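## Task

Scene 1: on the knob box, set knob D3 to point at 3 o'clock and knob D2 at 1 o'clock. Row A is the row closest to the socket side. Knob 1 of every row is leftmost when you look from the side facing away from the socket. The marks around a knob are clock hours, with the centre mark as 12 o'clock. Every other knob must still point at the mark it points at now. At the end the robot must release the knobs and back away, must not have toppled or be left leaning, and the knobs must stay set without the robot holding them.

## Robot and tools

ROBOT. A wheeled base that can drive forward or back and turn in place but cannot move sideways. It has a central column, a tiltable head with cameras, and two six-joint arms (left and right), each with a two-finger gripper. Folded, it measures 0.73 m long, 0.62 m wide and 1.88 m tall, and its front sits 0.40 m ahead of the column. Cameras: cam_head_left, cam_head_right, cam_left_wrist, cam_right_wrist, nav_camera.

FRAMES. Base frame: origin on the floor under the column, midway between the drive wheels; x forward, y to the robot's left, z up. left_hand and right_hand in the results are given in this frame; each is where the fingers meet, and fingertips reach 8 mm further. The hand's z axis runs along the fingers (quat_wxyz maps (0, 0, 1) onto it), its y axis across the opening. Odometry frame = base frame at scene start; base_odometry counts wheel turns only, so slip shows up as travel. Heading is -3.142 to 3.142, left positive.

execute_actions. Argument actions: a list holding one action, or empty to just read state and images. An action may contain:
- base: exactly one command, an offset from where the base last measured itself. translate_m: metres driven straight, forward positive, -3 to 3. rotate_rad: radians turned in place, left (counter-clockwise seen from above) positive, -3.2 to 3.2.
- joints: absolute targets keyed by joint name. head_tilt_rad -0.61 to 1.308 (0 about level, positive looks down). For each arm (left_ and right_ prefixes): joint1_rad -2.879 to 2.879, joint2_rad 0 to 3.141, joint3_rad 0 to 3.019, joint4_rad -1.692 to 1.57, joint5_rad -1.57 to 1.57 (positive swings the hand to the robot's right), joint6_rad -2.094 to 2.094 (positive rolls clockwise seen from behind the hand), gripper_m 0 to 0.093 (fingertip gap in metres). Done tolerances: head ±0.03, joints 1-6 ±0.045, ±0.14, ±0.09, ±0.055, ±0.03, ±0.035, gripper ±0.003.
- speeds: optional caps for this action only: translate_m 0.05 to 0.8 m/s, rotate_rad 0.1 to 1 rad/s (defaults are the top values). It does not slow arms. A base move needing over 8.667 s is refused; no action exceeds 15 s.
Argument cameras: list of names or ["all"]; omitted/null gives all, [] gives none. Unknown keys or out-of-range numbers reject the whole call with no motion.

wait: seconds 0 to 10; commands nothing, returns state and images.
zoom_image: camera plus region [x0, y0, x1, y1] in pixels of that camera's latest full image, top-left origin, at most 504 by 504.
finished_scene: scene 1 or 2; ends it permanently and reports success. Make sure the knobs are set and the robot is clear first.

ARM GEOMETRY (approximate). With left_joint1_rad at -1.57 or right_joint1_rad at 1.57 and joints 5, 6 at 0, the arm works in a vertical plane straight ahead, 0.23 m beside the column. Let a = j2 - 0.35, b = 1.05 + j2 - j3, c = b - j4 (c = 1.57 means fingers straight down). Hand is about 0.12 + 0.39 sin a + 0.38 cos b + 0.25 cos c m ahead and 1.46 + 0.39 cos a - 0.38 sin b - 0.25 sin c m up. Example: j2, j3, j4 = 0.93, 0.78, 0.14 gives 0.60 m ahead, 1.21 m up. Reality tends to be up to 5 cm lower and nearer the column. Reach is about 1 m from the shoulder, lowest about 0.47 m up; the floor is out of reach.

RESULT LINES. base_status and joint_status per motion: done, off_target (resting short, may still push), contact_stop (base only, a wheel stalled), time_out, not_followed. "joint command not followed" with a cause line means a self-collision check held back that arm's targets; back each moved joint off by at least 0.05 rad, or move the other arm away. on_its_own lists what you did not command; "held at" is a held target, not position. turned_by_wheels vs turned_by_imu differing by over about 4 % and at least 0.05 rad means a collision or slip. base_tilt in degrees (forward/right positive, ~1 degree fixed bias). motor_effort covers only left_wheel and right_wheel (percent, peak in brackets, noisy). wheel_motors_off = 1 while the wheels are cut out. A gripper reading 0.002 m or more above its target is holding something.

CAUTIONS. A blocked arm keeps pushing and can overheat (MOTOR HOT from 85 °C; at 100 °C the arm goes limp); relieve it by sending its reported joint positions as targets. Approach knobs gently, about 0.05 rad per call from your last target; tiny changes under about 0.03 rad (0.08 for joints 2, 3) may not move. After a contact_stop, back off 0.05 m before turning. Pushing the base hard for ~3 s cuts the wheels for 2 s. A table top 0.30 to 1.20 m high can slide over the base and strike the column. Never let the arms strike or squeeze each other. Avoid drops, slams, tipping the robot or the box. Joints omitted from an action may still drive toward old targets. Once a stop is reported, later calls in that reply are skipped.

Each tool is called after "Request:" in YAML: its name, and indented under it one key for each argument.

## Session

Request:
execute_actions:
  actions: []

Scene clock: 0.00 s.
base_odometry: x=+0.000 y=+0.000 heading=+0.000 (m, m, rad; odometry frame)
turned_by_wheels: +0.000 (rad since the last result)
turned_by_imu: +0.000 (rad since the last result)
base_tilt: forward=+0.4 right=-0.3 (deg)
base_status: not commanded
joint_positions: head_tilt_rad=+0.896 left_joint1_rad=-1.584 left_joint2_rad=+0.879 left_joint3_rad=+0.402 left_joint4_rad=-0.944 left_joint5_rad=+0.008 left_joint6_rad=-0.004 left_gripper_m=+0.094 right_joint1_rad=+1.597 right_joint2_rad=+0.876 right_joint3_rad=+0.392 right_joint4_rad=-0.928 right_joint5_rad=+0.033 right_joint6_rad=+0.017 right_gripper_m=+0.095
joint_status: not commanded
wheel_motors_off: 0
motor_effort: left_wheel=+1 right_wheel=+3 (%)
left_hand: x=+0.1452 y=+0.2204 z=+1.2530 quat_wxyz=(+0.434, -0.002, -0.901, +0.006) (m; base frame)
right_hand: x=+0.1429 y=-0.2257 z=+1.2516 quat_wxyz=(+0.430, +0.010, -0.903, +0.011) (m; base frame)
pictures: cam_head_left, cam_head_right, cam_left_wrist, cam_right_wrist, nav_camera
Images, in order (width x height): cam_head_left 504x504, cam_head_right 504x504, cam_left_wrist 504x504, cam_right_wrist 504x504, nav_camera 504x504.

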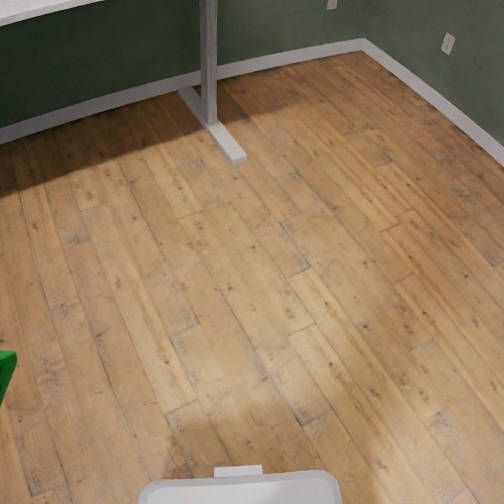

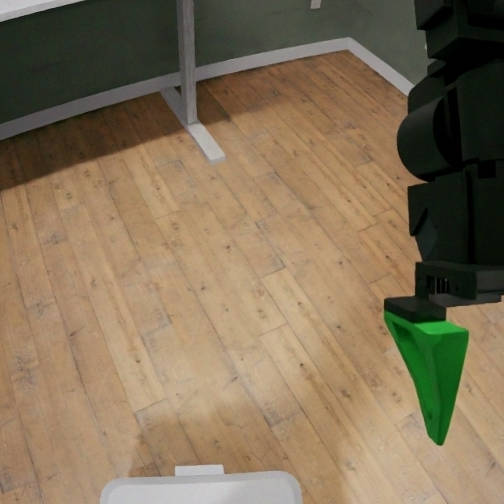

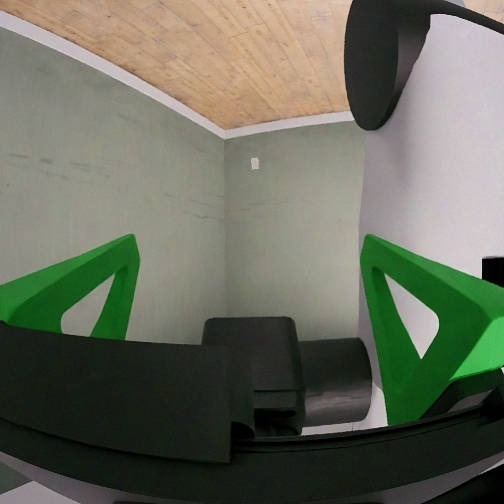

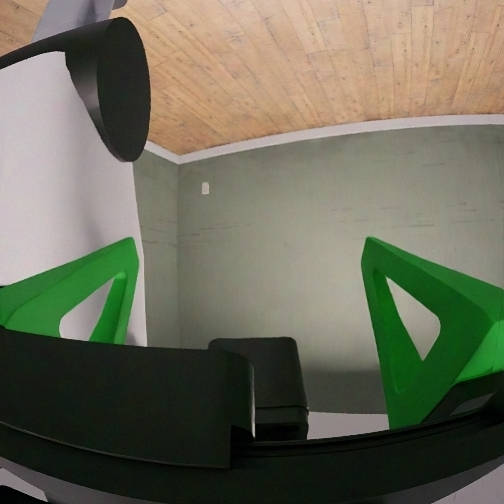

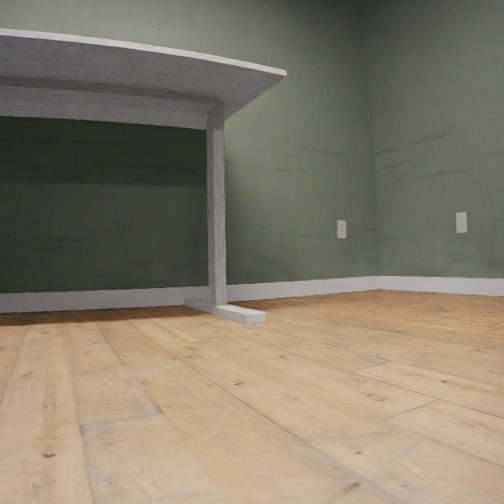

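Request:
execute_actions:
  actions:
    - {"base":{"rotate_rad":0.4},"joints":{"head_tilt_rad":0.4}}
  cameras: ["cam_head_left","nav_camera"]

Scene clock: 3.70 s.
base_odometry: x=+0.000 y=+0.000 heading=+0.399 (m, m, rad; odometry frame)
turned_by_wheels: +0.399 (rad since the last result)
turned_by_imu: +0.397 (rad since the last result)
base_tilt: forward=+0.5 right=-0.2 (deg)
base_status: done
joint_positions: head_tilt_rad=+0.419 left_joint1_rad=-1.584 left_joint2_rad=+0.879 left_joint3_rad=+0.402 left_joint4_rad=-0.944 left_joint5_rad=+0.008 left_joint6_rad=-0.004 left_gripper_m=+0.094 right_joint1_rad=+1.597 right_joint2_rad=+0.876 right_joint3_rad=+0.392 right_joint4_rad=-0.928 right_joint5_rad=+0.033 right_joint6_rad=+0.017 right_gripper_m=+0.095
joint_status: all done
wheel_motors_off: 0
motor_effort: left_wheel=-6(28) right_wheel=+5(34) (%)
left_hand: x=+0.1452 y=+0.2204 z=+1.2530 quat_wxyz=(+0.434, -0.002, -0.901, +0.006) (m; base frame)
right_hand: x=+0.1429 y=-0.2257 z=+1.2516 quat_wxyz=(+0.430, +0.010, -0.903, +0.011) (m; base frame)
pictures: cam_head_left, nav_camera
Images, in order (width x height): cam_head_left 504x504, nav_camera 504x504.

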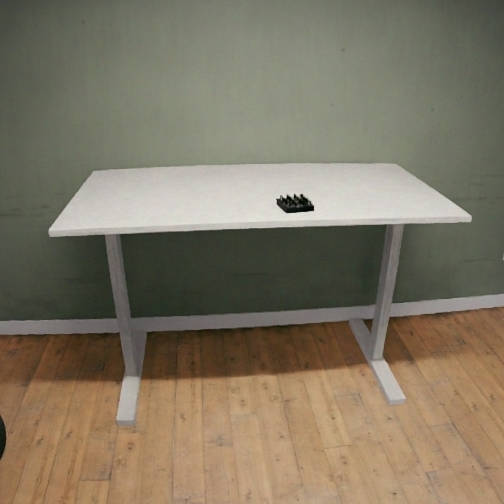

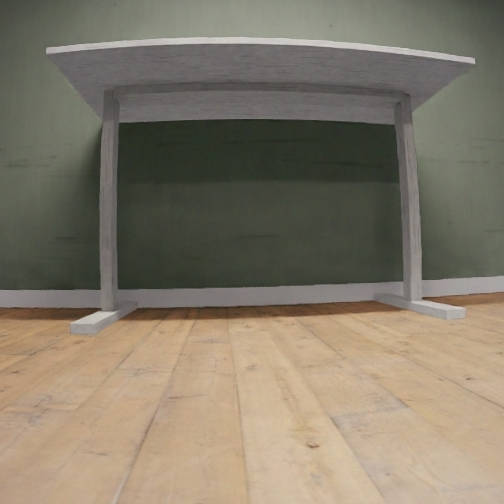

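Request:
execute_actions:
  actions:
    - {"base":{"translate_m":0.9},"joints":{"head_tilt_rad":0.7,"right_joint1_rad":1.57,"right_joint2_rad":0.95,"right_joint3_rad":1.3,"right_joint4_rad":-0.87,"right_joint5_rad":0,"right_joint6_rad":0}}
  cameras: ["cam_head_left","nav_camera","cam_right_wrist"]

Scene clock: 11.10 s.
base_odometry: x=+0.829 y=+0.350 heading=+0.399 (m, m, rad; odometry frame)
turned_by_wheels: +0.000 (rad since the last result)
turned_by_imu: +0.001 (rad since the last result)
base_tilt: forward=+0.3 right=-0.3 (deg)
base_status: done
joint_positions: head_tilt_rad=+0.703 left_joint1_rad=-1.584 left_joint2_rad=+0.879 left_joint3_rad=+0.405 left_joint4_rad=-0.944 left_joint5_rad=+0.008 left_joint6_rad=-0.004 left_gripper_m=+0.094 right_joint1_rad=+1.581 right_joint2_rad=+0.946 right_joint3_rad=+1.263 right_joint4_rad=-0.871 right_joint5_rad=+0.004 right_joint6_rad=+0.008 right_gripper_m=+0.095
joint_status: all done
wheel_motors_off: 0
motor_effort: left_wheel=+0(34) right_wheel=+0(62) (%)
left_hand: x=+0.1464 y=+0.2204 z=+1.2526 quat_wxyz=(+0.433, -0.002, -0.902, +0.006) (m; base frame)
right_hand: x=+0.6179 y=-0.2218 z=+1.2730 quat_wxyz=(+0.016, -0.001, -1.000, -0.002) (m; base frame)
pictures: cam_head_left, cam_right_wrist, nav_camera
Images, in order (width x height): cam_head_left 504x504, cam_right_wrist 504x504, nav_camera 504x504.

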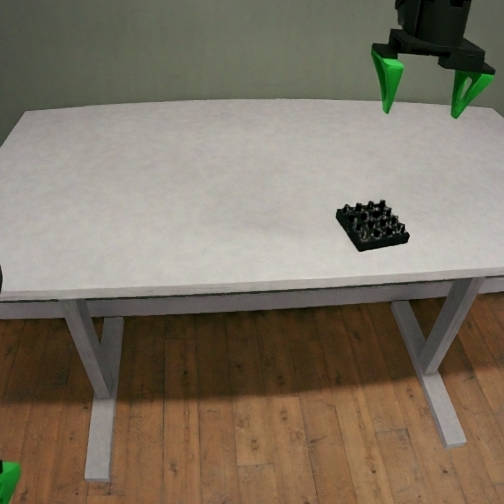

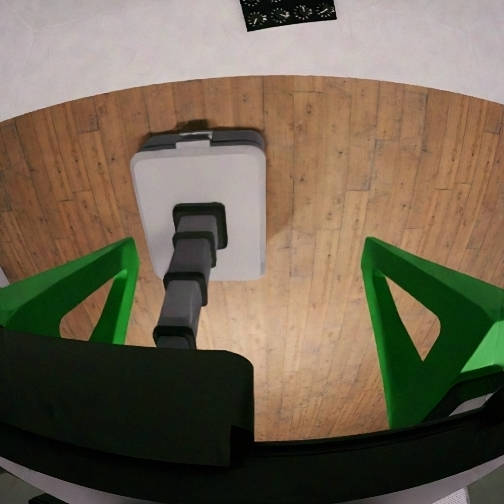

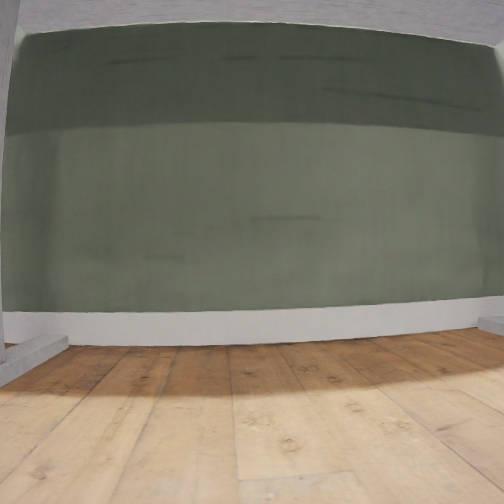

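Request:
execute_actions:
  actions:
    - {"base":{"translate_m":0.18},"joints":{"head_tilt_rad":0.9,"right_joint2_rad":1.25,"right_joint3_rad":1.2,"right_joint4_rad":-0.44,"right_gripper_m":0.04}}
  cameras: ["cam_head_left","cam_head_right","cam_right_wrist"]

Scene clock: 17.43 s.
base_odometry: x=+0.995 y=+0.419 heading=+0.399 (m, m, rad; odometry frame)
turned_by_wheels: +0.000 (rad since the last result)
turned_by_imu: +0.000 (rad since the last result)
base_tilt: forward=+0.4 right=-0.3 (deg)
base_status: done
joint_positions: head_tilt_rad=+0.902 left_joint1_rad=-1.584 left_joint2_rad=+0.879 left_joint3_rad=+0.404 left_joint4_rad=-0.944 left_joint5_rad=+0.008 left_joint6_rad=-0.004 left_gripper_m=+0.094 right_joint1_rad=+1.581 right_joint2_rad=+1.272 right_joint3_rad=+1.190 right_joint4_rad=-0.444 right_joint5_rad=+0.004 right_joint6_rad=+0.008 right_gripper_m=+0.040
joint_status: all done
wheel_motors_off: 0
motor_effort: left_wheel=+0(35) right_wheel=+0(36) (%)
left_hand: x=+0.1460 y=+0.2204 z=+1.2527 quat_wxyz=(+0.433, -0.002, -0.901, +0.006) (m; base frame)
right_hand: x=+0.5944 y=-0.2204 z=+1.0964 quat_wxyz=(+0.001, -0.001, -1.000, -0.002) (m; base frame)
pictures: cam_head_left, cam_head_right, cam_right_wrist
Images, in order (width x height): cam_head_left 504x504, cam_head_right 504x504, cam_right_wrist 504x504.

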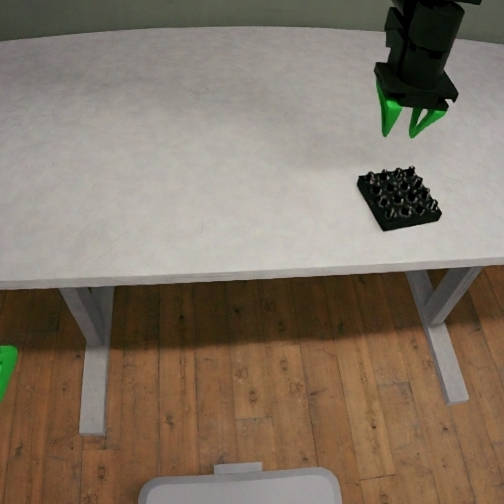

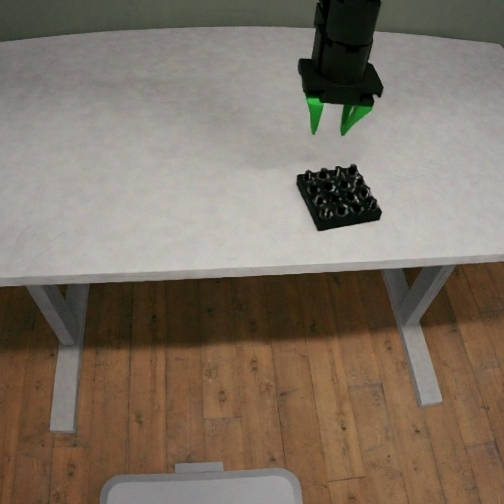

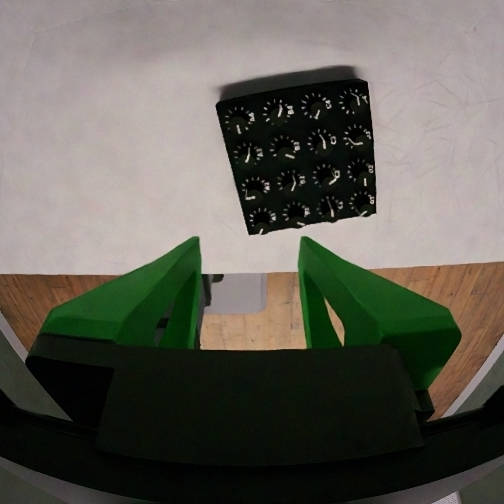

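Request:
zoom_image:
  camera: "cam_right_wrist"
  region: [200,60,390,250]

Region (200, 60, 390, 250) of cam_right_wrist's 504x504 image, scaled by 2.653, with more detail than that image has.

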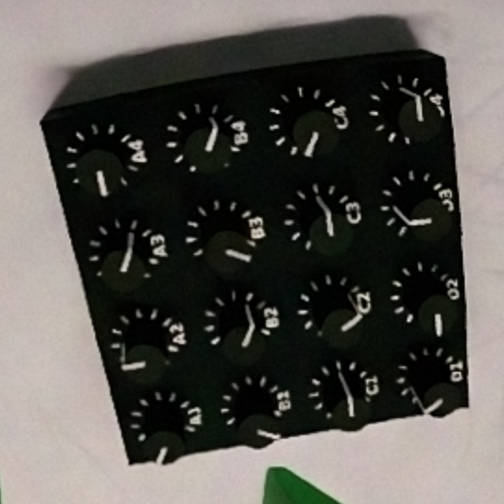

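Request:
execute_actions:
  actions:
    - {"base":{"rotate_rad":-0.1},"joints":{"right_joint2_rad":1.41,"right_joint3_rad":1.27,"right_joint4_rad":-0.33,"right_gripper_m":0.024}}
  cameras: ["cam_head_left","cam_head_right","cam_right_wrist"]

Scene clock: 26.00 s.
base_odometry: x=+0.996 y=+0.420 heading=+0.300 (m, m, rad; odometry frame)
turned_by_wheels: -0.099 (rad since the last result)
turned_by_imu: -0.098 (rad since the last result)
base_tilt: forward=+0.5 right=-0.3 (deg)
base_status: done
joint_positions: head_tilt_rad=+0.902 left_joint1_rad=-1.584 left_joint2_rad=+0.879 left_joint3_rad=+0.404 left_joint4_rad=-0.944 left_joint5_rad=+0.008 left_joint6_rad=-0.004 left_gripper_m=+0.094 right_joint1_rad=+1.575 right_joint2_rad=+1.403 right_joint3_rad=+1.269 right_joint4_rad=-0.328 right_joint5_rad=+0.002 right_joint6_rad=+0.008 right_gripper_m=+0.024
joint_status: all done
wheel_motors_off: 0
motor_effort: left_wheel=+1(34) right_wheel=+0(49) (%)
left_hand: x=+0.1460 y=+0.2204 z=+1.2527 quat_wxyz=(+0.433, -0.002, -0.901, +0.006) (m; base frame)
right_hand: x=+0.6193 y=-0.2235 z=+1.0467 quat_wxyz=(-0.031, -0.003, -1.000, -0.001) (m; base frame)
pictures: cam_head_left, cam_head_right, cam_right_wrist
Images, in order (width x height): cam_head_left 504x504, cam_head_right 504x504, cam_right_wrist 504x504.

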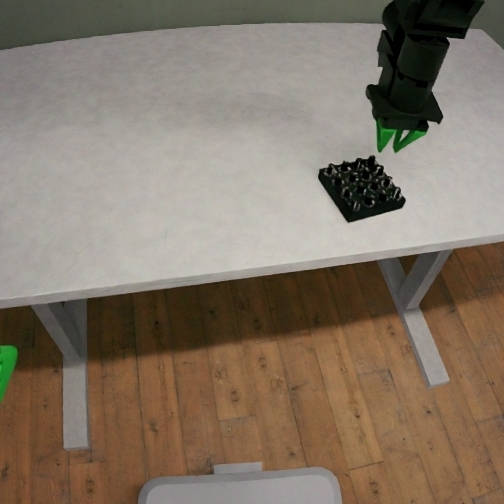

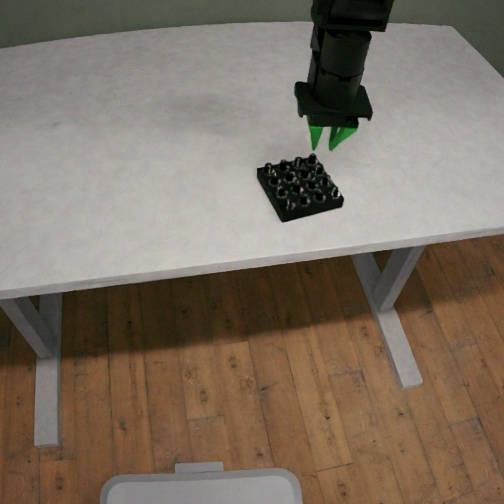

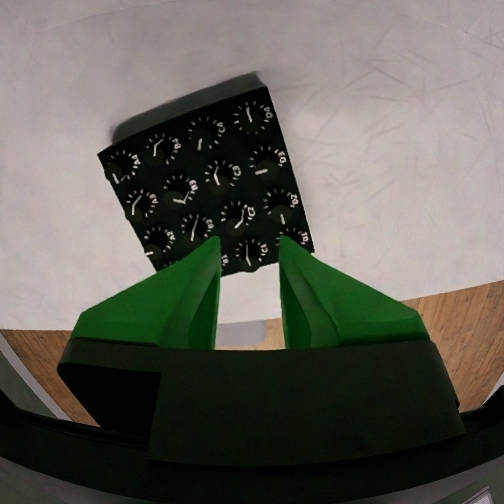

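Request:
execute_actions:
  actions:
    - {"base":{"rotate_rad":-0.02},"joints":{"right_joint2_rad":1.52,"right_joint4_rad":-0.27}}
  cameras: ["cam_head_right","cam_right_wrist"]

Scene clock: 30.77 s.
base_odometry: x=+0.996 y=+0.420 heading=+0.282 (m, m, rad; odometry frame)
turned_by_wheels: -0.018 (rad since the last result)
turned_by_imu: -0.018 (rad since the last result)
base_tilt: forward=+0.4 right=-0.2 (deg)
base_status: done
joint_positions: head_tilt_rad=+0.902 left_joint1_rad=-1.584 left_joint2_rad=+0.879 left_joint3_rad=+0.403 left_joint4_rad=-0.944 left_joint5_rad=+0.008 left_joint6_rad=-0.004 left_gripper_m=+0.094 right_joint1_rad=+1.573 right_joint2_rad=+1.511 right_joint3_rad=+1.270 right_joint4_rad=-0.272 right_joint5_rad=+0.002 right_joint6_rad=+0.008 right_gripper_m=+0.024
joint_status: all done
wheel_motors_off: 0
motor_effort: left_wheel=+2(33) right_wheel=-1(52) (%)
left_hand: x=+0.1458 y=+0.2204 z=+1.2528 quat_wxyz=(+0.433, -0.002, -0.901, +0.006) (m; base frame)
right_hand: x=+0.5865 y=-0.2245 z=+0.9955 quat_wxyz=(-0.005, -0.003, -1.000, +0.000) (m; base frame)
pictures: cam_head_right, cam_right_wrist
Images, in order (width x height): cam_head_right 504x504, cam_right_wrist 504x504.

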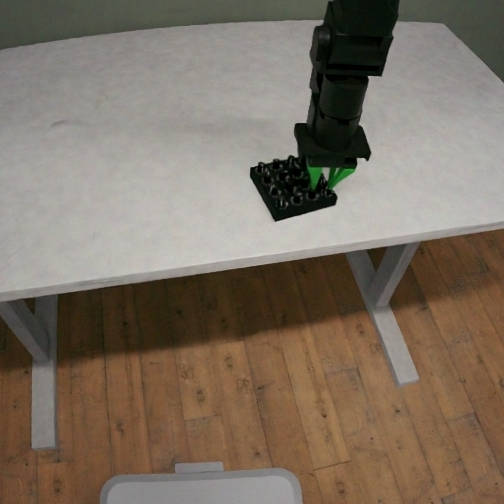

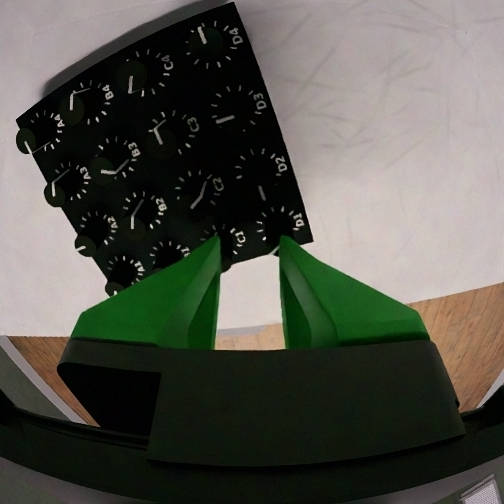

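Request:
execute_actions:
  actions:
    - {"joints":{"right_joint6_rad":-1.2}}
  cameras: ["cam_head_right","cam_right_wrist"]

Scene clock: 36.70 s.
base_odometry: x=+0.996 y=+0.420 heading=+0.282 (m, m, rad; odometry frame)
turned_by_wheels: +0.000 (rad since the last result)
turned_by_imu: +0.000 (rad since the last result)
base_tilt: forward=+0.4 right=-0.2 (deg)
base_status: not commanded
joint_positions: head_tilt_rad=+0.902 left_joint1_rad=-1.584 left_joint2_rad=+0.879 left_joint3_rad=+0.403 left_joint4_rad=-0.944 left_joint5_rad=+0.008 left_joint6_rad=-0.004 left_gripper_m=+0.094 right_joint1_rad=+1.573 right_joint2_rad=+1.511 right_joint3_rad=+1.270 right_joint4_rad=-0.272 right_joint5_rad=+0.002 right_joint6_rad=-1.187 right_gripper_m=+0.024
joint_status: all done
wheel_motors_off: 0
motor_effort: left_wheel=+3(2) right_wheel=-1(1) (%)
left_hand: x=+0.1458 y=+0.2204 z=+1.2528 quat_wxyz=(+0.433, -0.002, -0.901, +0.006) (m; base frame)
right_hand: x=+0.5865 y=-0.2245 z=+0.9955 quat_wxyz=(-0.004, +0.559, -0.829, +0.003) (m; base frame)
pictures: cam_head_right, cam_right_wrist
Images, in order (width x height): cam_head_right 504x504, cam_right_wrist 504x504.

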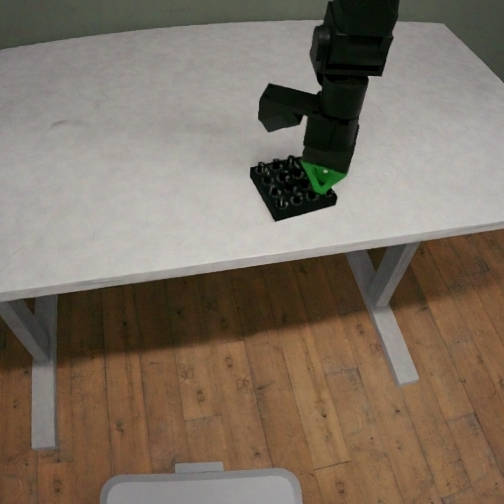

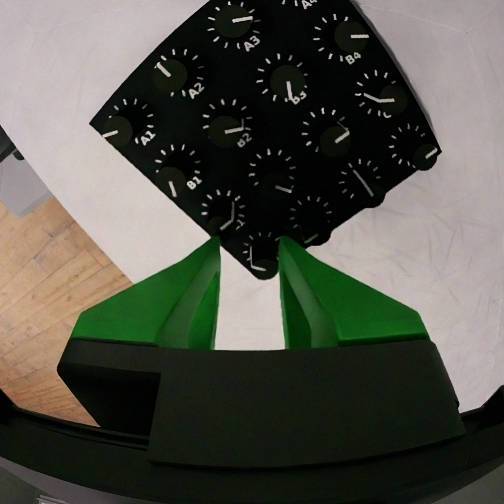

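Request:
execute_actions:
  actions:
    - {"base":{"translate_m":0.028}}
  cameras: []

Request:
execute_actions:
  actions:
    - {"base":{"rotate_rad":-0.008}}
  cameras: ["cam_right_wrist"]

Scene clock: 41.87 s.
base_odometry: x=+1.023 y=+0.427 heading=+0.282 (m, m, rad; odometry frame)
turned_by_wheels: +0.000 (rad since the last result)
turned_by_imu: +0.000 (rad since the last result)
base_tilt: forward=+0.5 right=-0.3 (deg)
base_status: done
joint_positions: head_tilt_rad=+0.902 left_joint1_rad=-1.584 left_joint2_rad=+0.879 left_joint3_rad=+0.401 left_joint4_rad=-0.944 left_joint5_rad=+0.008 left_joint6_rad=-0.004 left_gripper_m=+0.094 right_joint1_rad=+1.572 right_joint2_rad=+1.511 right_joint3_rad=+1.268 right_joint4_rad=-0.273 right_joint5_rad=+0.002 right_joint6_rad=-1.187 right_gripper_m=+0.024
joint_status: not commanded
wheel_motors_off: 0
motor_effort: left_wheel=+1(40) right_wheel=+1(56) (%)
left_hand: x=+0.1448 y=+0.2204 z=+1.2531 quat_wxyz=(+0.434, -0.002, -0.901, +0.006) (m; base frame)
right_hand: x=+0.5851 y=-0.2248 z=+0.9953 quat_wxyz=(-0.003, +0.560, -0.829, +0.002) (m; base frame)
pictures: none
No camera images: the call's "cameras" was empty. Leave "cameras" out to get every camera's image.

Scene clock: 42.63 s.
base_odometry: x=+1.023 y=+0.427 heading=+0.275 (m, m, rad; odometry frame)
turned_by_wheels: -0.006 (rad since the last result)
turned_by_imu: -0.006 (rad since the last result)
base_tilt: forward=+0.5 right=-0.3 (deg)
base_status: done
joint_positions: head_tilt_rad=+0.902 left_joint1_rad=-1.584 left_joint2_rad=+0.879 left_joint3_rad=+0.401 left_joint4_rad=-0.944 left_joint5_rad=+0.008 left_joint6_rad=-0.004 left_gripper_m=+0.094 right_joint1_rad=+1.571 right_joint2_rad=+1.511 right_joint3_rad=+1.268 right_joint4_rad=-0.273 right_joint5_rad=+0.002 right_joint6_rad=-1.187 right_gripper_m=+0.024
joint_status: not commanded
wheel_motors_off: 0
motor_effort: left_wheel=+2(33) right_wheel=-1(47) (%)
left_hand: x=+0.1448 y=+0.2204 z=+1.2531 quat_wxyz=(+0.434, -0.002, -0.901, +0.006) (m; base frame)
right_hand: x=+0.5851 y=-0.2255 z=+0.9953 quat_wxyz=(-0.003, +0.559, -0.829, +0.003) (m; base frame)
pictures: cam_right_wrist
Images, in order (width x height): cam_right_wrist 504x504.

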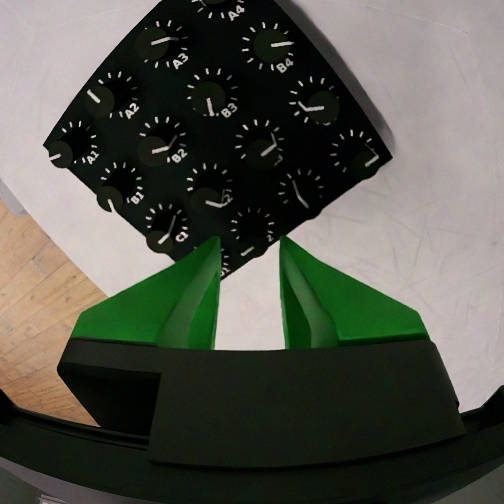

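Request:
execute_actions:
  actions:
    - {"base":{"translate_m":0.011},"joints":{"right_joint2_rad":1.565,"right_joint4_rad":-0.225}}
  cameras: ["cam_right_wrist","cam_head_right"]

Request:
zoom_image:
  camera: "cam_head_right"
  region: [230,120,370,260]

Scene clock: 47.10 s.
base_odometry: x=+1.033 y=+0.430 heading=+0.275 (m, m, rad; odometry frame)
turned_by_wheels: -0.001 (rad since the last result)
turned_by_imu: -0.001 (rad since the last result)
base_tilt: forward=+0.4 right=-0.2 (deg)
base_status: done
joint_positions: head_tilt_rad=+0.902 left_joint1_rad=-1.584 left_joint2_rad=+0.879 left_joint3_rad=+0.405 left_joint4_rad=-0.944 left_joint5_rad=+0.008 left_joint6_rad=-0.004 left_gripper_m=+0.094 right_joint1_rad=+1.571 right_joint2_rad=+1.540 right_joint3_rad=+1.267 right_joint4_rad=-0.233 right_joint5_rad=+0.001 right_joint6_rad=-1.187 right_gripper_m=+0.024
joint_status: all done
wheel_motors_off: 0
motor_effort: left_wheel=+0(36) right_wheel=+2(55) (%)
left_hand: x=+0.1464 y=+0.2204 z=+1.2526 quat_wxyz=(+0.433, -0.002, -0.902, +0.006) (m; base frame)
right_hand: x=+0.5803 y=-0.2254 z=+0.9818 quat_wxyz=(-0.007, +0.559, -0.829, +0.005) (m; base frame)
pictures: cam_head_right, cam_right_wrist
Images, in order (width x height): cam_head_right 504x504, cam_right_wrist 504x504.

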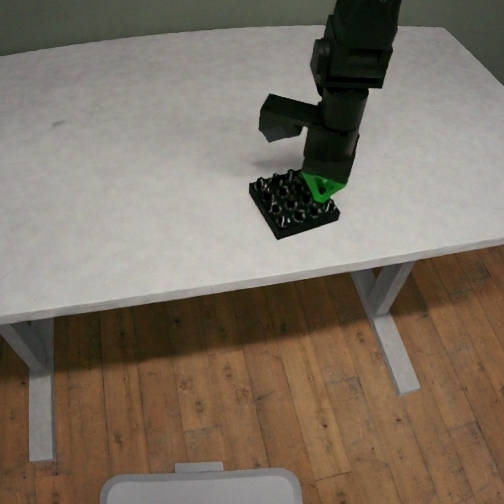

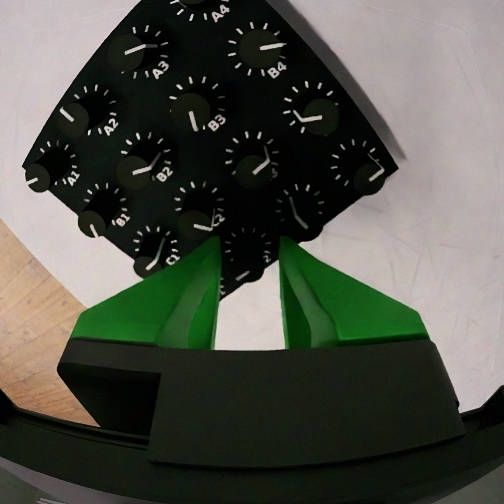

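Region (230, 120, 370, 260) of cam_head_right's 504x504 image, scaled by 3.600, with more detail than that image has.

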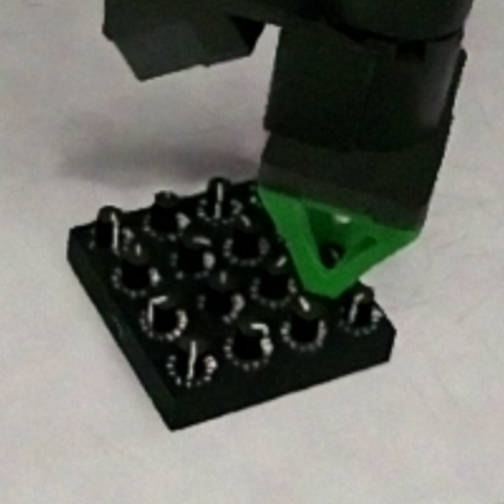

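Try to grip.

Request:
execute_actions:
  actions:
    - {"joints":{"right_gripper_m":0.004}}
  cameras: ["cam_right_wrist"]

Scene clock: 49.43 s.
base_odometry: x=+1.033 y=+0.430 heading=+0.275 (m, m, rad; odometry frame)
turned_by_wheels: +0.000 (rad since the last result)
turned_by_imu: +0.000 (rad since the last result)
base_tilt: forward=+0.4 right=-0.3 (deg)
base_status: not commanded
joint_positions: head_tilt_rad=+0.902 left_joint1_rad=-1.584 left_joint2_rad=+0.879 left_joint3_rad=+0.405 left_joint4_rad=-0.944 left_joint5_rad=+0.008 left_joint6_rad=-0.004 left_gripper_m=+0.094 right_joint1_rad=+1.571 right_joint2_rad=+1.540 right_joint3_rad=+1.267 right_joint4_rad=-0.233 right_joint5_rad=+0.001 right_joint6_rad=-1.188 right_gripper_m=+0.010
joint_status: right_gripper_m off_target (ended at +0.010, target +0.004)
wheel_motors_off: 0
motor_effort: left_wheel=+0(0) right_wheel=+2(2) (%)
left_hand: x=+0.1464 y=+0.2204 z=+1.2526 quat_wxyz=(+0.433, -0.002, -0.902, +0.006) (m; base frame)
right_hand: x=+0.5804 y=-0.2253 z=+0.9818 quat_wxyz=(-0.007, +0.560, -0.829, +0.005) (m; base frame)
pictures: cam_right_wrist
Images, in order (width x height): cam_right_wrist 504x504.

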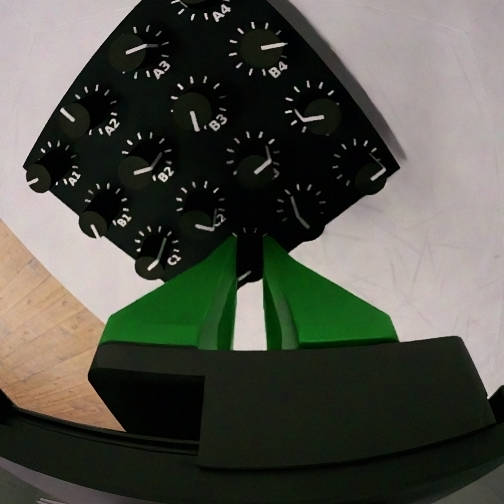

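Request:
execute_actions:
  actions:
    - {"joints":{"right_joint6_rad":0.92}}
  cameras: []

Request:
execute_actions:
  actions:
    - {"joints":{"right_gripper_m":0.024}}
  cameras: ["cam_right_wrist"]

Request:
execute_actions:
  actions:
    - {"base":{"translate_m":-0.008},"joints":{"right_joint2_rad":1.46,"right_joint4_rad":-0.28}}
  cameras: ["cam_right_wrist"]

Scene clock: 54.57 s.
base_odometry: x=+1.033 y=+0.430 heading=+0.275 (m, m, rad; odometry frame)
turned_by_wheels: +0.000 (rad since the last result)
turned_by_imu: +0.000 (rad since the last result)
base_tilt: forward=+0.4 right=-0.3 (deg)
base_status: not commanded
joint_positions: head_tilt_rad=+0.902 left_joint1_rad=-1.584 left_joint2_rad=+0.879 left_joint3_rad=+0.405 left_joint4_rad=-0.944 left_joint5_rad=+0.008 left_joint6_rad=-0.004 left_gripper_m=+0.094 right_joint1_rad=+1.571 right_joint2_rad=+1.540 right_joint3_rad=+1.267 right_joint4_rad=-0.233 right_joint5_rad=+0.001 right_joint6_rad=+0.906 right_gripper_m=+0.010
joint_status: all done
wheel_motors_off: 0
motor_effort: left_wheel=+0(0) right_wheel=+2(2) (%)
left_hand: x=+0.1464 y=+0.2204 z=+1.2526 quat_wxyz=(+0.433, -0.002, -0.902, +0.006) (m; base frame)
right_hand: x=+0.5804 y=-0.2253 z=+0.9818 quat_wxyz=(-0.008, -0.437, -0.899, -0.004) (m; base frame)
pictures: none
No camera images: the call's "cameras" was empty. Leave "cameras" out to get every camera's image.

Scene clock: 55.03 s.
base_odometry: x=+1.033 y=+0.430 heading=+0.275 (m, m, rad; odometry frame)
turned_by_wheels: +0.000 (rad since the last result)
turned_by_imu: +0.000 (rad since the last result)
base_tilt: forward=+0.6 right=-0.3 (deg)
base_status: not commanded
joint_positions: head_tilt_rad=+0.902 left_joint1_rad=-1.584 left_joint2_rad=+0.879 left_joint3_rad=+0.405 left_joint4_rad=-0.944 left_joint5_rad=+0.008 left_joint6_rad=-0.004 left_gripper_m=+0.094 right_joint1_rad=+1.571 right_joint2_rad=+1.540 right_joint3_rad=+1.267 right_joint4_rad=-0.233 right_joint5_rad=+0.001 right_joint6_rad=+0.906 right_gripper_m=+0.024
joint_status: all done
wheel_motors_off: 0
motor_effort: left_wheel=+0(0) right_wheel=+3(3) (%)
left_hand: x=+0.1464 y=+0.2204 z=+1.2526 quat_wxyz=(+0.433, -0.002, -0.902, +0.006) (m; base frame)
right_hand: x=+0.5804 y=-0.2253 z=+0.9818 quat_wxyz=(-0.008, -0.438, -0.899, -0.004) (m; base frame)
pictures: cam_right_wrist
Images, in order (width x height): cam_right_wrist 504x504.

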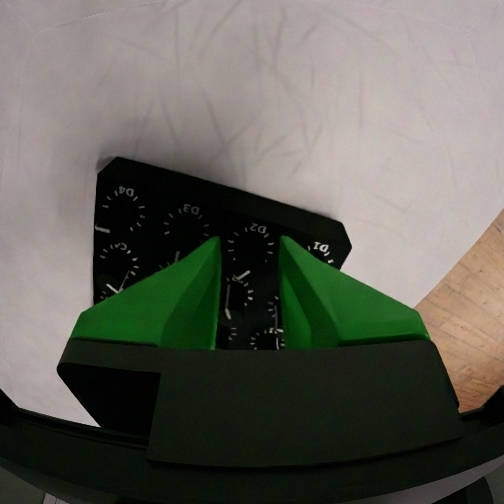

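Scene clock: 55.93 s.
base_odometry: x=+1.026 y=+0.428 heading=+0.276 (m, m, rad; odometry frame)
turned_by_wheels: +0.002 (rad since the last result)
turned_by_imu: +0.002 (rad since the last result)
base_tilt: forward=+0.4 right=-0.3 (deg)
base_status: done
joint_positions: head_tilt_rad=+0.902 left_joint1_rad=-1.584 left_joint2_rad=+0.879 left_joint3_rad=+0.400 left_joint4_rad=-0.944 left_joint5_rad=+0.008 left_joint6_rad=-0.004 left_gripper_m=+0.094 right_joint1_rad=+1.571 right_joint2_rad=+1.473 right_joint3_rad=+1.265 right_joint4_rad=-0.278 right_joint5_rad=+0.001 right_joint6_rad=+0.907 right_gripper_m=+0.024
joint_status: all done
wheel_motors_off: 0
motor_effort: left_wheel=+1(50) right_wheel=-1(63) (%)
left_hand: x=+0.1438 y=+0.2204 z=+1.2534 quat_wxyz=(+0.435, -0.002, -0.901, +0.006) (m; base frame)
right_hand: x=+0.5993 y=-0.2253 z=+1.0126 quat_wxyz=(-0.017, -0.438, -0.899, -0.008) (m; base frame)
pictures: cam_right_wrist
Images, in order (width x height): cam_right_wrist 504x504.

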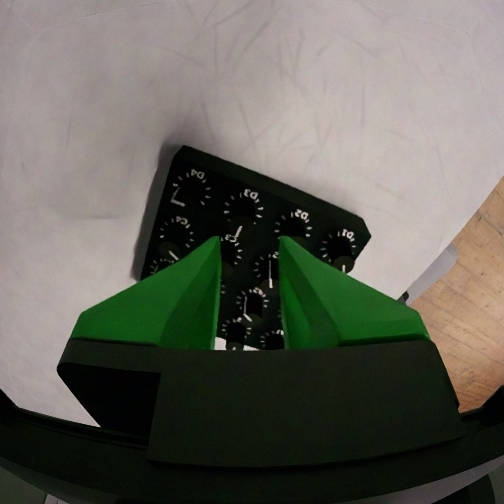

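Request:
execute_actions:
  actions:
    - {"base":{"rotate_rad":0.016},"joints":{"right_joint6_rad":-1.2}}
  cameras: []

Request:
execute_actions:
  actions:
    - {"base":{"translate_m":0.022},"joints":{"right_joint2_rad":1.525}}
  cameras: ["cam_right_wrist"]

Scene clock: 61.23 s.
base_odometry: x=+1.025 y=+0.428 heading=+0.291 (m, m, rad; odometry frame)
turned_by_wheels: +0.015 (rad since the last result)
turned_by_imu: +0.015 (rad since the last result)
base_tilt: forward=+0.5 right=-0.2 (deg)
base_status: done
joint_positions: head_tilt_rad=+0.902 left_joint1_rad=-1.584 left_joint2_rad=+0.879 left_joint3_rad=+0.400 left_joint4_rad=-0.944 left_joint5_rad=+0.008 left_joint6_rad=-0.004 left_gripper_m=+0.094 right_joint1_rad=+1.572 right_joint2_rad=+1.473 right_joint3_rad=+1.265 right_joint4_rad=-0.278 right_joint5_rad=+0.001 right_joint6_rad=-1.187 right_gripper_m=+0.024
joint_status: all done
wheel_motors_off: 0
motor_effort: left_wheel=+0(23) right_wheel=+1(39) (%)
left_hand: x=+0.1438 y=+0.2204 z=+1.2534 quat_wxyz=(+0.435, -0.002, -0.901, +0.006) (m; base frame)
right_hand: x=+0.5993 y=-0.2248 z=+1.0126 quat_wxyz=(-0.016, +0.559, -0.829, +0.011) (m; base frame)
pictures: none
No camera images: the call's "cameras" was empty. Leave "cameras" out to get every camera's image.

Scene clock: 62.33 s.
base_odometry: x=+1.047 y=+0.434 heading=+0.290 (m, m, rad; odometry frame)
turned_by_wheels: -0.001 (rad since the last result)
turned_by_imu: -0.001 (rad since the last result)
base_tilt: forward=+0.4 right=-0.2 (deg)
base_status: done
joint_positions: head_tilt_rad=+0.902 left_joint1_rad=-1.584 left_joint2_rad=+0.879 left_joint3_rad=+0.402 left_joint4_rad=-0.944 left_joint5_rad=+0.008 left_joint6_rad=-0.004 left_gripper_m=+0.094 right_joint1_rad=+1.572 right_joint2_rad=+1.499 right_joint3_rad=+1.268 right_joint4_rad=-0.278 right_joint5_rad=+0.001 right_joint6_rad=-1.187 right_gripper_m=+0.024
joint_status: all done
wheel_motors_off: 0
motor_effort: left_wheel=-1(44) right_wheel=+1(59) (%)
left_hand: x=+0.1452 y=+0.2204 z=+1.2530 quat_wxyz=(+0.434, -0.002, -0.901, +0.006) (m; base frame)
right_hand: x=+0.5887 y=-0.2248 z=+1.0005 quat_wxyz=(-0.006, +0.559, -0.829, +0.004) (m; base frame)
pictures: cam_right_wrist
Images, in order (width x height): cam_right_wrist 504x504.

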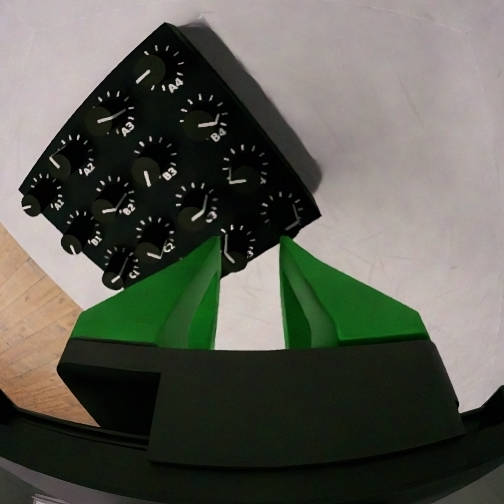

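Request:
execute_actions:
  actions:
    - {"base":{"rotate_rad":-0.014},"joints":{"right_joint2_rad":1.545,"right_joint4_rad":-0.26}}
  cameras: ["cam_right_wrist"]

Scene clock: 67.00 s.
base_odometry: x=+1.047 y=+0.435 heading=+0.278 (m, m, rad; odometry frame)
turned_by_wheels: -0.012 (rad since the last result)
turned_by_imu: -0.012 (rad since the last result)
base_tilt: forward=+0.4 right=-0.3 (deg)
base_status: done
joint_positions: head_tilt_rad=+0.902 left_joint1_rad=-1.584 left_joint2_rad=+0.879 left_joint3_rad=+0.402 left_joint4_rad=-0.944 left_joint5_rad=+0.008 left_joint6_rad=-0.004 left_gripper_m=+0.094 right_joint1_rad=+1.570 right_joint2_rad=+1.519 right_joint3_rad=+1.268 right_joint4_rad=-0.264 right_joint5_rad=+0.001 right_joint6_rad=-1.187 right_gripper_m=+0.024
joint_status: all done
wheel_motors_off: 0
motor_effort: left_wheel=+1(37) right_wheel=-1(44) (%)
left_hand: x=+0.1452 y=+0.2204 z=+1.2530 quat_wxyz=(+0.434, -0.002, -0.901, +0.006) (m; base frame)
right_hand: x=+0.5830 y=-0.2261 z=+0.9914 quat_wxyz=(-0.003, +0.559, -0.829, +0.003) (m; base frame)
pictures: cam_right_wrist
Images, in order (width x height): cam_right_wrist 504x504.

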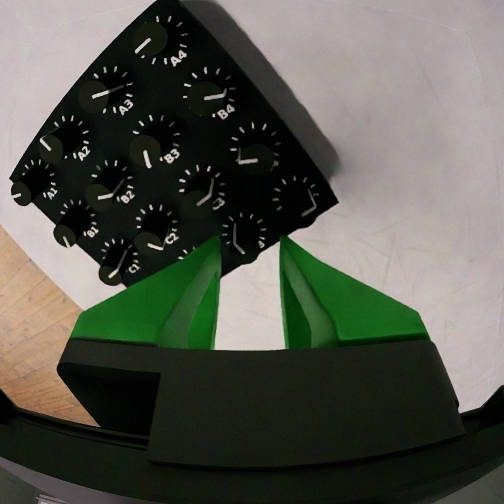

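Request:
execute_actions:
  actions:
    - {"joints":{"right_joint2_rad":1.567,"right_joint4_rad":-0.228}}
  cameras: ["cam_right_wrist"]

Request:
execute_actions:
  actions:
    - {"joints":{"right_gripper_m":0.004}}
  cameras: ["cam_right_wrist"]

Scene clock: 71.07 s.
base_odometry: x=+1.047 y=+0.435 heading=+0.278 (m, m, rad; odometry frame)
turned_by_wheels: +0.000 (rad since the last result)
turned_by_imu: +0.000 (rad since the last result)
base_tilt: forward=+0.5 right=-0.2 (deg)
base_status: not commanded
joint_positions: head_tilt_rad=+0.902 left_joint1_rad=-1.584 left_joint2_rad=+0.879 left_joint3_rad=+0.402 left_joint4_rad=-0.944 left_joint5_rad=+0.008 left_joint6_rad=-0.004 left_gripper_m=+0.094 right_joint1_rad=+1.570 right_joint2_rad=+1.538 right_joint3_rad=+1.268 right_joint4_rad=-0.232 right_joint5_rad=+0.001 right_joint6_rad=-1.187 right_gripper_m=+0.024
joint_status: all done
wheel_motors_off: 0
motor_effort: left_wheel=+2(2) right_wheel=-2(2) (%)
left_hand: x=+0.1452 y=+0.2204 z=+1.2530 quat_wxyz=(+0.434, -0.002, -0.901, +0.006) (m; base frame)
right_hand: x=+0.5820 y=-0.2261 z=+0.9828 quat_wxyz=(-0.008, +0.559, -0.829, +0.006) (m; base frame)
pictures: cam_right_wrist
Images, in order (width x height): cam_right_wrist 504x504.

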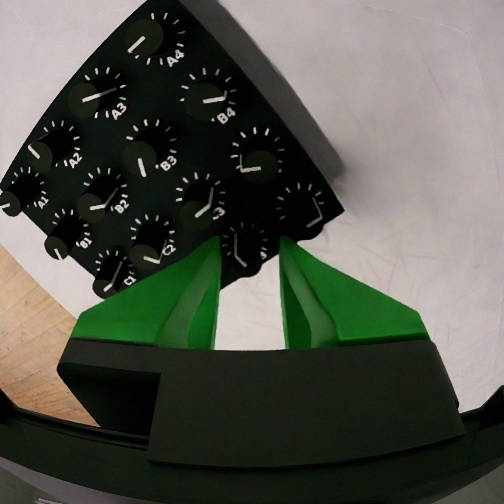

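Scene clock: 71.53 s.
base_odometry: x=+1.047 y=+0.435 heading=+0.278 (m, m, rad; odometry frame)
turned_by_wheels: +0.000 (rad since the last result)
turned_by_imu: +0.000 (rad since the last result)
base_tilt: forward=+0.5 right=-0.3 (deg)
base_status: not commanded
joint_positions: head_tilt_rad=+0.902 left_joint1_rad=-1.584 left_joint2_rad=+0.879 left_joint3_rad=+0.402 left_joint4_rad=-0.944 left_joint5_rad=+0.008 left_joint6_rad=-0.004 left_gripper_m=+0.094 right_joint1_rad=+1.570 right_joint2_rad=+1.539 right_joint3_rad=+1.268 right_joint4_rad=-0.232 right_joint5_rad=+0.001 right_joint6_rad=-1.187 right_gripper_m=+0.010
joint_status: right_gripper_m off_target (ended at +0.010, target +0.004)
wheel_motors_off: 0
motor_effort: left_wheel=+3(2) right_wheel=-2(2) (%)
left_hand: x=+0.1452 y=+0.2204 z=+1.2530 quat_wxyz=(+0.434, -0.002, -0.901, +0.006) (m; base frame)
right_hand: x=+0.5816 y=-0.2261 z=+0.9824 quat_wxyz=(-0.008, +0.559, -0.829, +0.006) (m; base frame)
pictures: cam_right_wrist
Images, in order (width x height): cam_right_wrist 504x504.

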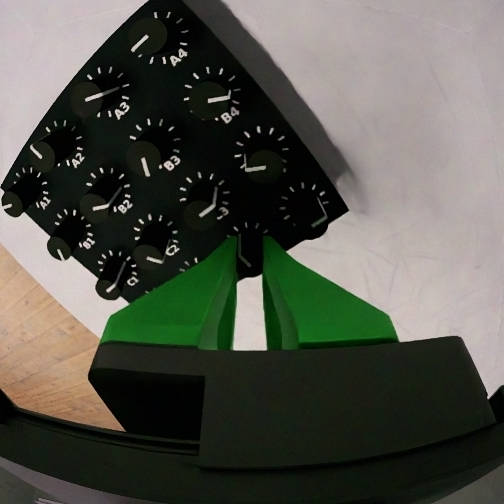

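Request:
execute_actions:
  actions:
    - {"joints":{"right_joint6_rad":0.40}}
  cameras: []

Request:
execute_actions:
  actions:
    - {"joints":{"right_gripper_m":0.024}}
  cameras: []

Request:
execute_actions:
  actions:
    - {"base":{"translate_m":-0.008},"joints":{"right_joint2_rad":1.44,"right_joint4_rad":-0.31}}
  cameras: []

Request:
execute_actions:
  actions:
    - {"base":{"translate_m":-0.1},"joints":{"right_joint6_rad":-0.3}}
  cameras: ["cam_right_wrist"]

Scene clock: 76.87 s.
base_odometry: x=+1.047 y=+0.435 heading=+0.278 (m, m, rad; odometry frame)
turned_by_wheels: +0.000 (rad since the last result)
turned_by_imu: +0.000 (rad since the last result)
base_tilt: forward=+0.4 right=-0.3 (deg)
base_status: not commanded
joint_positions: head_tilt_rad=+0.902 left_joint1_rad=-1.584 left_joint2_rad=+0.879 left_joint3_rad=+0.402 left_joint4_rad=-0.944 left_joint5_rad=+0.008 left_joint6_rad=-0.004 left_gripper_m=+0.094 right_joint1_rad=+1.570 right_joint2_rad=+1.539 right_joint3_rad=+1.268 right_joint4_rad=-0.233 right_joint5_rad=-0.004 right_joint6_rad=+0.385 right_gripper_m=+0.010
joint_status: all done
wheel_motors_off: 0
motor_effort: left_wheel=+3(2) right_wheel=-2(2) (%)
left_hand: x=+0.1452 y=+0.2204 z=+1.2530 quat_wxyz=(+0.434, -0.002, -0.901, +0.006) (m; base frame)
right_hand: x=+0.5813 y=-0.2250 z=+0.9824 quat_wxyz=(-0.009, -0.192, -0.981, -0.004) (m; base frame)
pictures: none
No camera images: the call's "cameras" was empty. Leave "cameras" out to get every camera's image.

Scene clock: 77.37 s.
base_odometry: x=+1.047 y=+0.435 heading=+0.278 (m, m, rad; odometry frame)
turned_by_wheels: +0.000 (rad since the last result)
turned_by_imu: +0.000 (rad since the last result)
base_tilt: forward=+0.4 right=-0.3 (deg)
base_status: not commanded
joint_positions: head_tilt_rad=+0.902 left_joint1_rad=-1.584 left_joint2_rad=+0.879 left_joint3_rad=+0.402 left_joint4_rad=-0.944 left_joint5_rad=+0.008 left_joint6_rad=-0.004 left_gripper_m=+0.094 right_joint1_rad=+1.570 right_joint2_rad=+1.539 right_joint3_rad=+1.268 right_joint4_rad=-0.233 right_joint5_rad=-0.003 right_joint6_rad=+0.386 right_gripper_m=+0.024
joint_status: all done
wheel_motors_off: 0
motor_effort: left_wheel=+3(3) right_wheel=-2(2) (%)
left_hand: x=+0.1452 y=+0.2204 z=+1.2530 quat_wxyz=(+0.434, -0.002, -0.901, +0.006) (m; base frame)
right_hand: x=+0.5813 y=-0.2252 z=+0.9824 quat_wxyz=(-0.009, -0.192, -0.981, -0.003) (m; base frame)
pictures: none
No camera images: the call's "cameras" was empty. Leave "cameras" out to get every camera's image.

Scene clock: 78.43 s.
base_odometry: x=+1.039 y=+0.432 heading=+0.280 (m, m, rad; odometry frame)
turned_by_wheels: +0.002 (rad since the last result)
turned_by_imu: +0.002 (rad since the last result)
base_tilt: forward=+0.3 right=-0.3 (deg)
base_status: done
joint_positions: head_tilt_rad=+0.902 left_joint1_rad=-1.584 left_joint2_rad=+0.879 left_joint3_rad=+0.399 left_joint4_rad=-0.944 left_joint5_rad=+0.008 left_joint6_rad=-0.004 left_gripper_m=+0.094 right_joint1_rad=+1.570 right_joint2_rad=+1.447 right_joint3_rad=+1.266 right_joint4_rad=-0.308 right_joint5_rad=-0.001 right_joint6_rad=+0.386 right_gripper_m=+0.024
joint_status: all done
wheel_motors_off: 0
motor_effort: left_wheel=+2(49) right_wheel=-1(62) (%)
left_hand: x=+0.1436 y=+0.2204 z=+1.2535 quat_wxyz=(+0.435, -0.002, -0.900, +0.006) (m; base frame)
right_hand: x=+0.6041 y=-0.2255 z=+1.0251 quat_wxyz=(-0.017, -0.192, -0.981, -0.004) (m; base frame)
pictures: none
No camera images: the call's "cameras" was empty. Leave "cameras" out to get every camera's image.

Scene clock: 79.87 s.
base_odometry: x=+0.943 y=+0.405 heading=+0.279 (m, m, rad; odometry frame)
turned_by_wheels: +0.000 (rad since the last result)
turned_by_imu: +0.000 (rad since the last result)
base_tilt: forward=+0.5 right=-0.2 (deg)
base_status: done
joint_positions: head_tilt_rad=+0.902 left_joint1_rad=-1.584 left_joint2_rad=+0.879 left_joint3_rad=+0.398 left_joint4_rad=-0.944 left_joint5_rad=+0.008 left_joint6_rad=-0.004 left_gripper_m=+0.094 right_joint1_rad=+1.570 right_joint2_rad=+1.447 right_joint3_rad=+1.265 right_joint4_rad=-0.308 right_joint5_rad=-0.001 right_joint6_rad=-0.287 right_gripper_m=+0.024
joint_status: all done
wheel_motors_off: 0
motor_effort: left_wheel=-2(24) right_wheel=-2(65) (%)
left_hand: x=+0.1429 y=+0.2204 z=+1.2537 quat_wxyz=(+0.435, -0.002, -0.900, +0.006) (m; base frame)
right_hand: x=+0.6030 y=-0.2255 z=+1.0249 quat_wxyz=(-0.017, +0.143, -0.990, +0.002) (m; base frame)
pictures: cam_right_wrist
Images, in order (width x height): cam_right_wrist 504x504.

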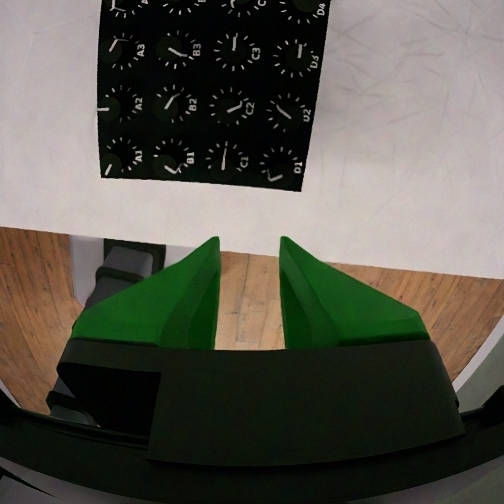

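Request:
finished_scene:
  scene: 1

The scene is finished: the task was done.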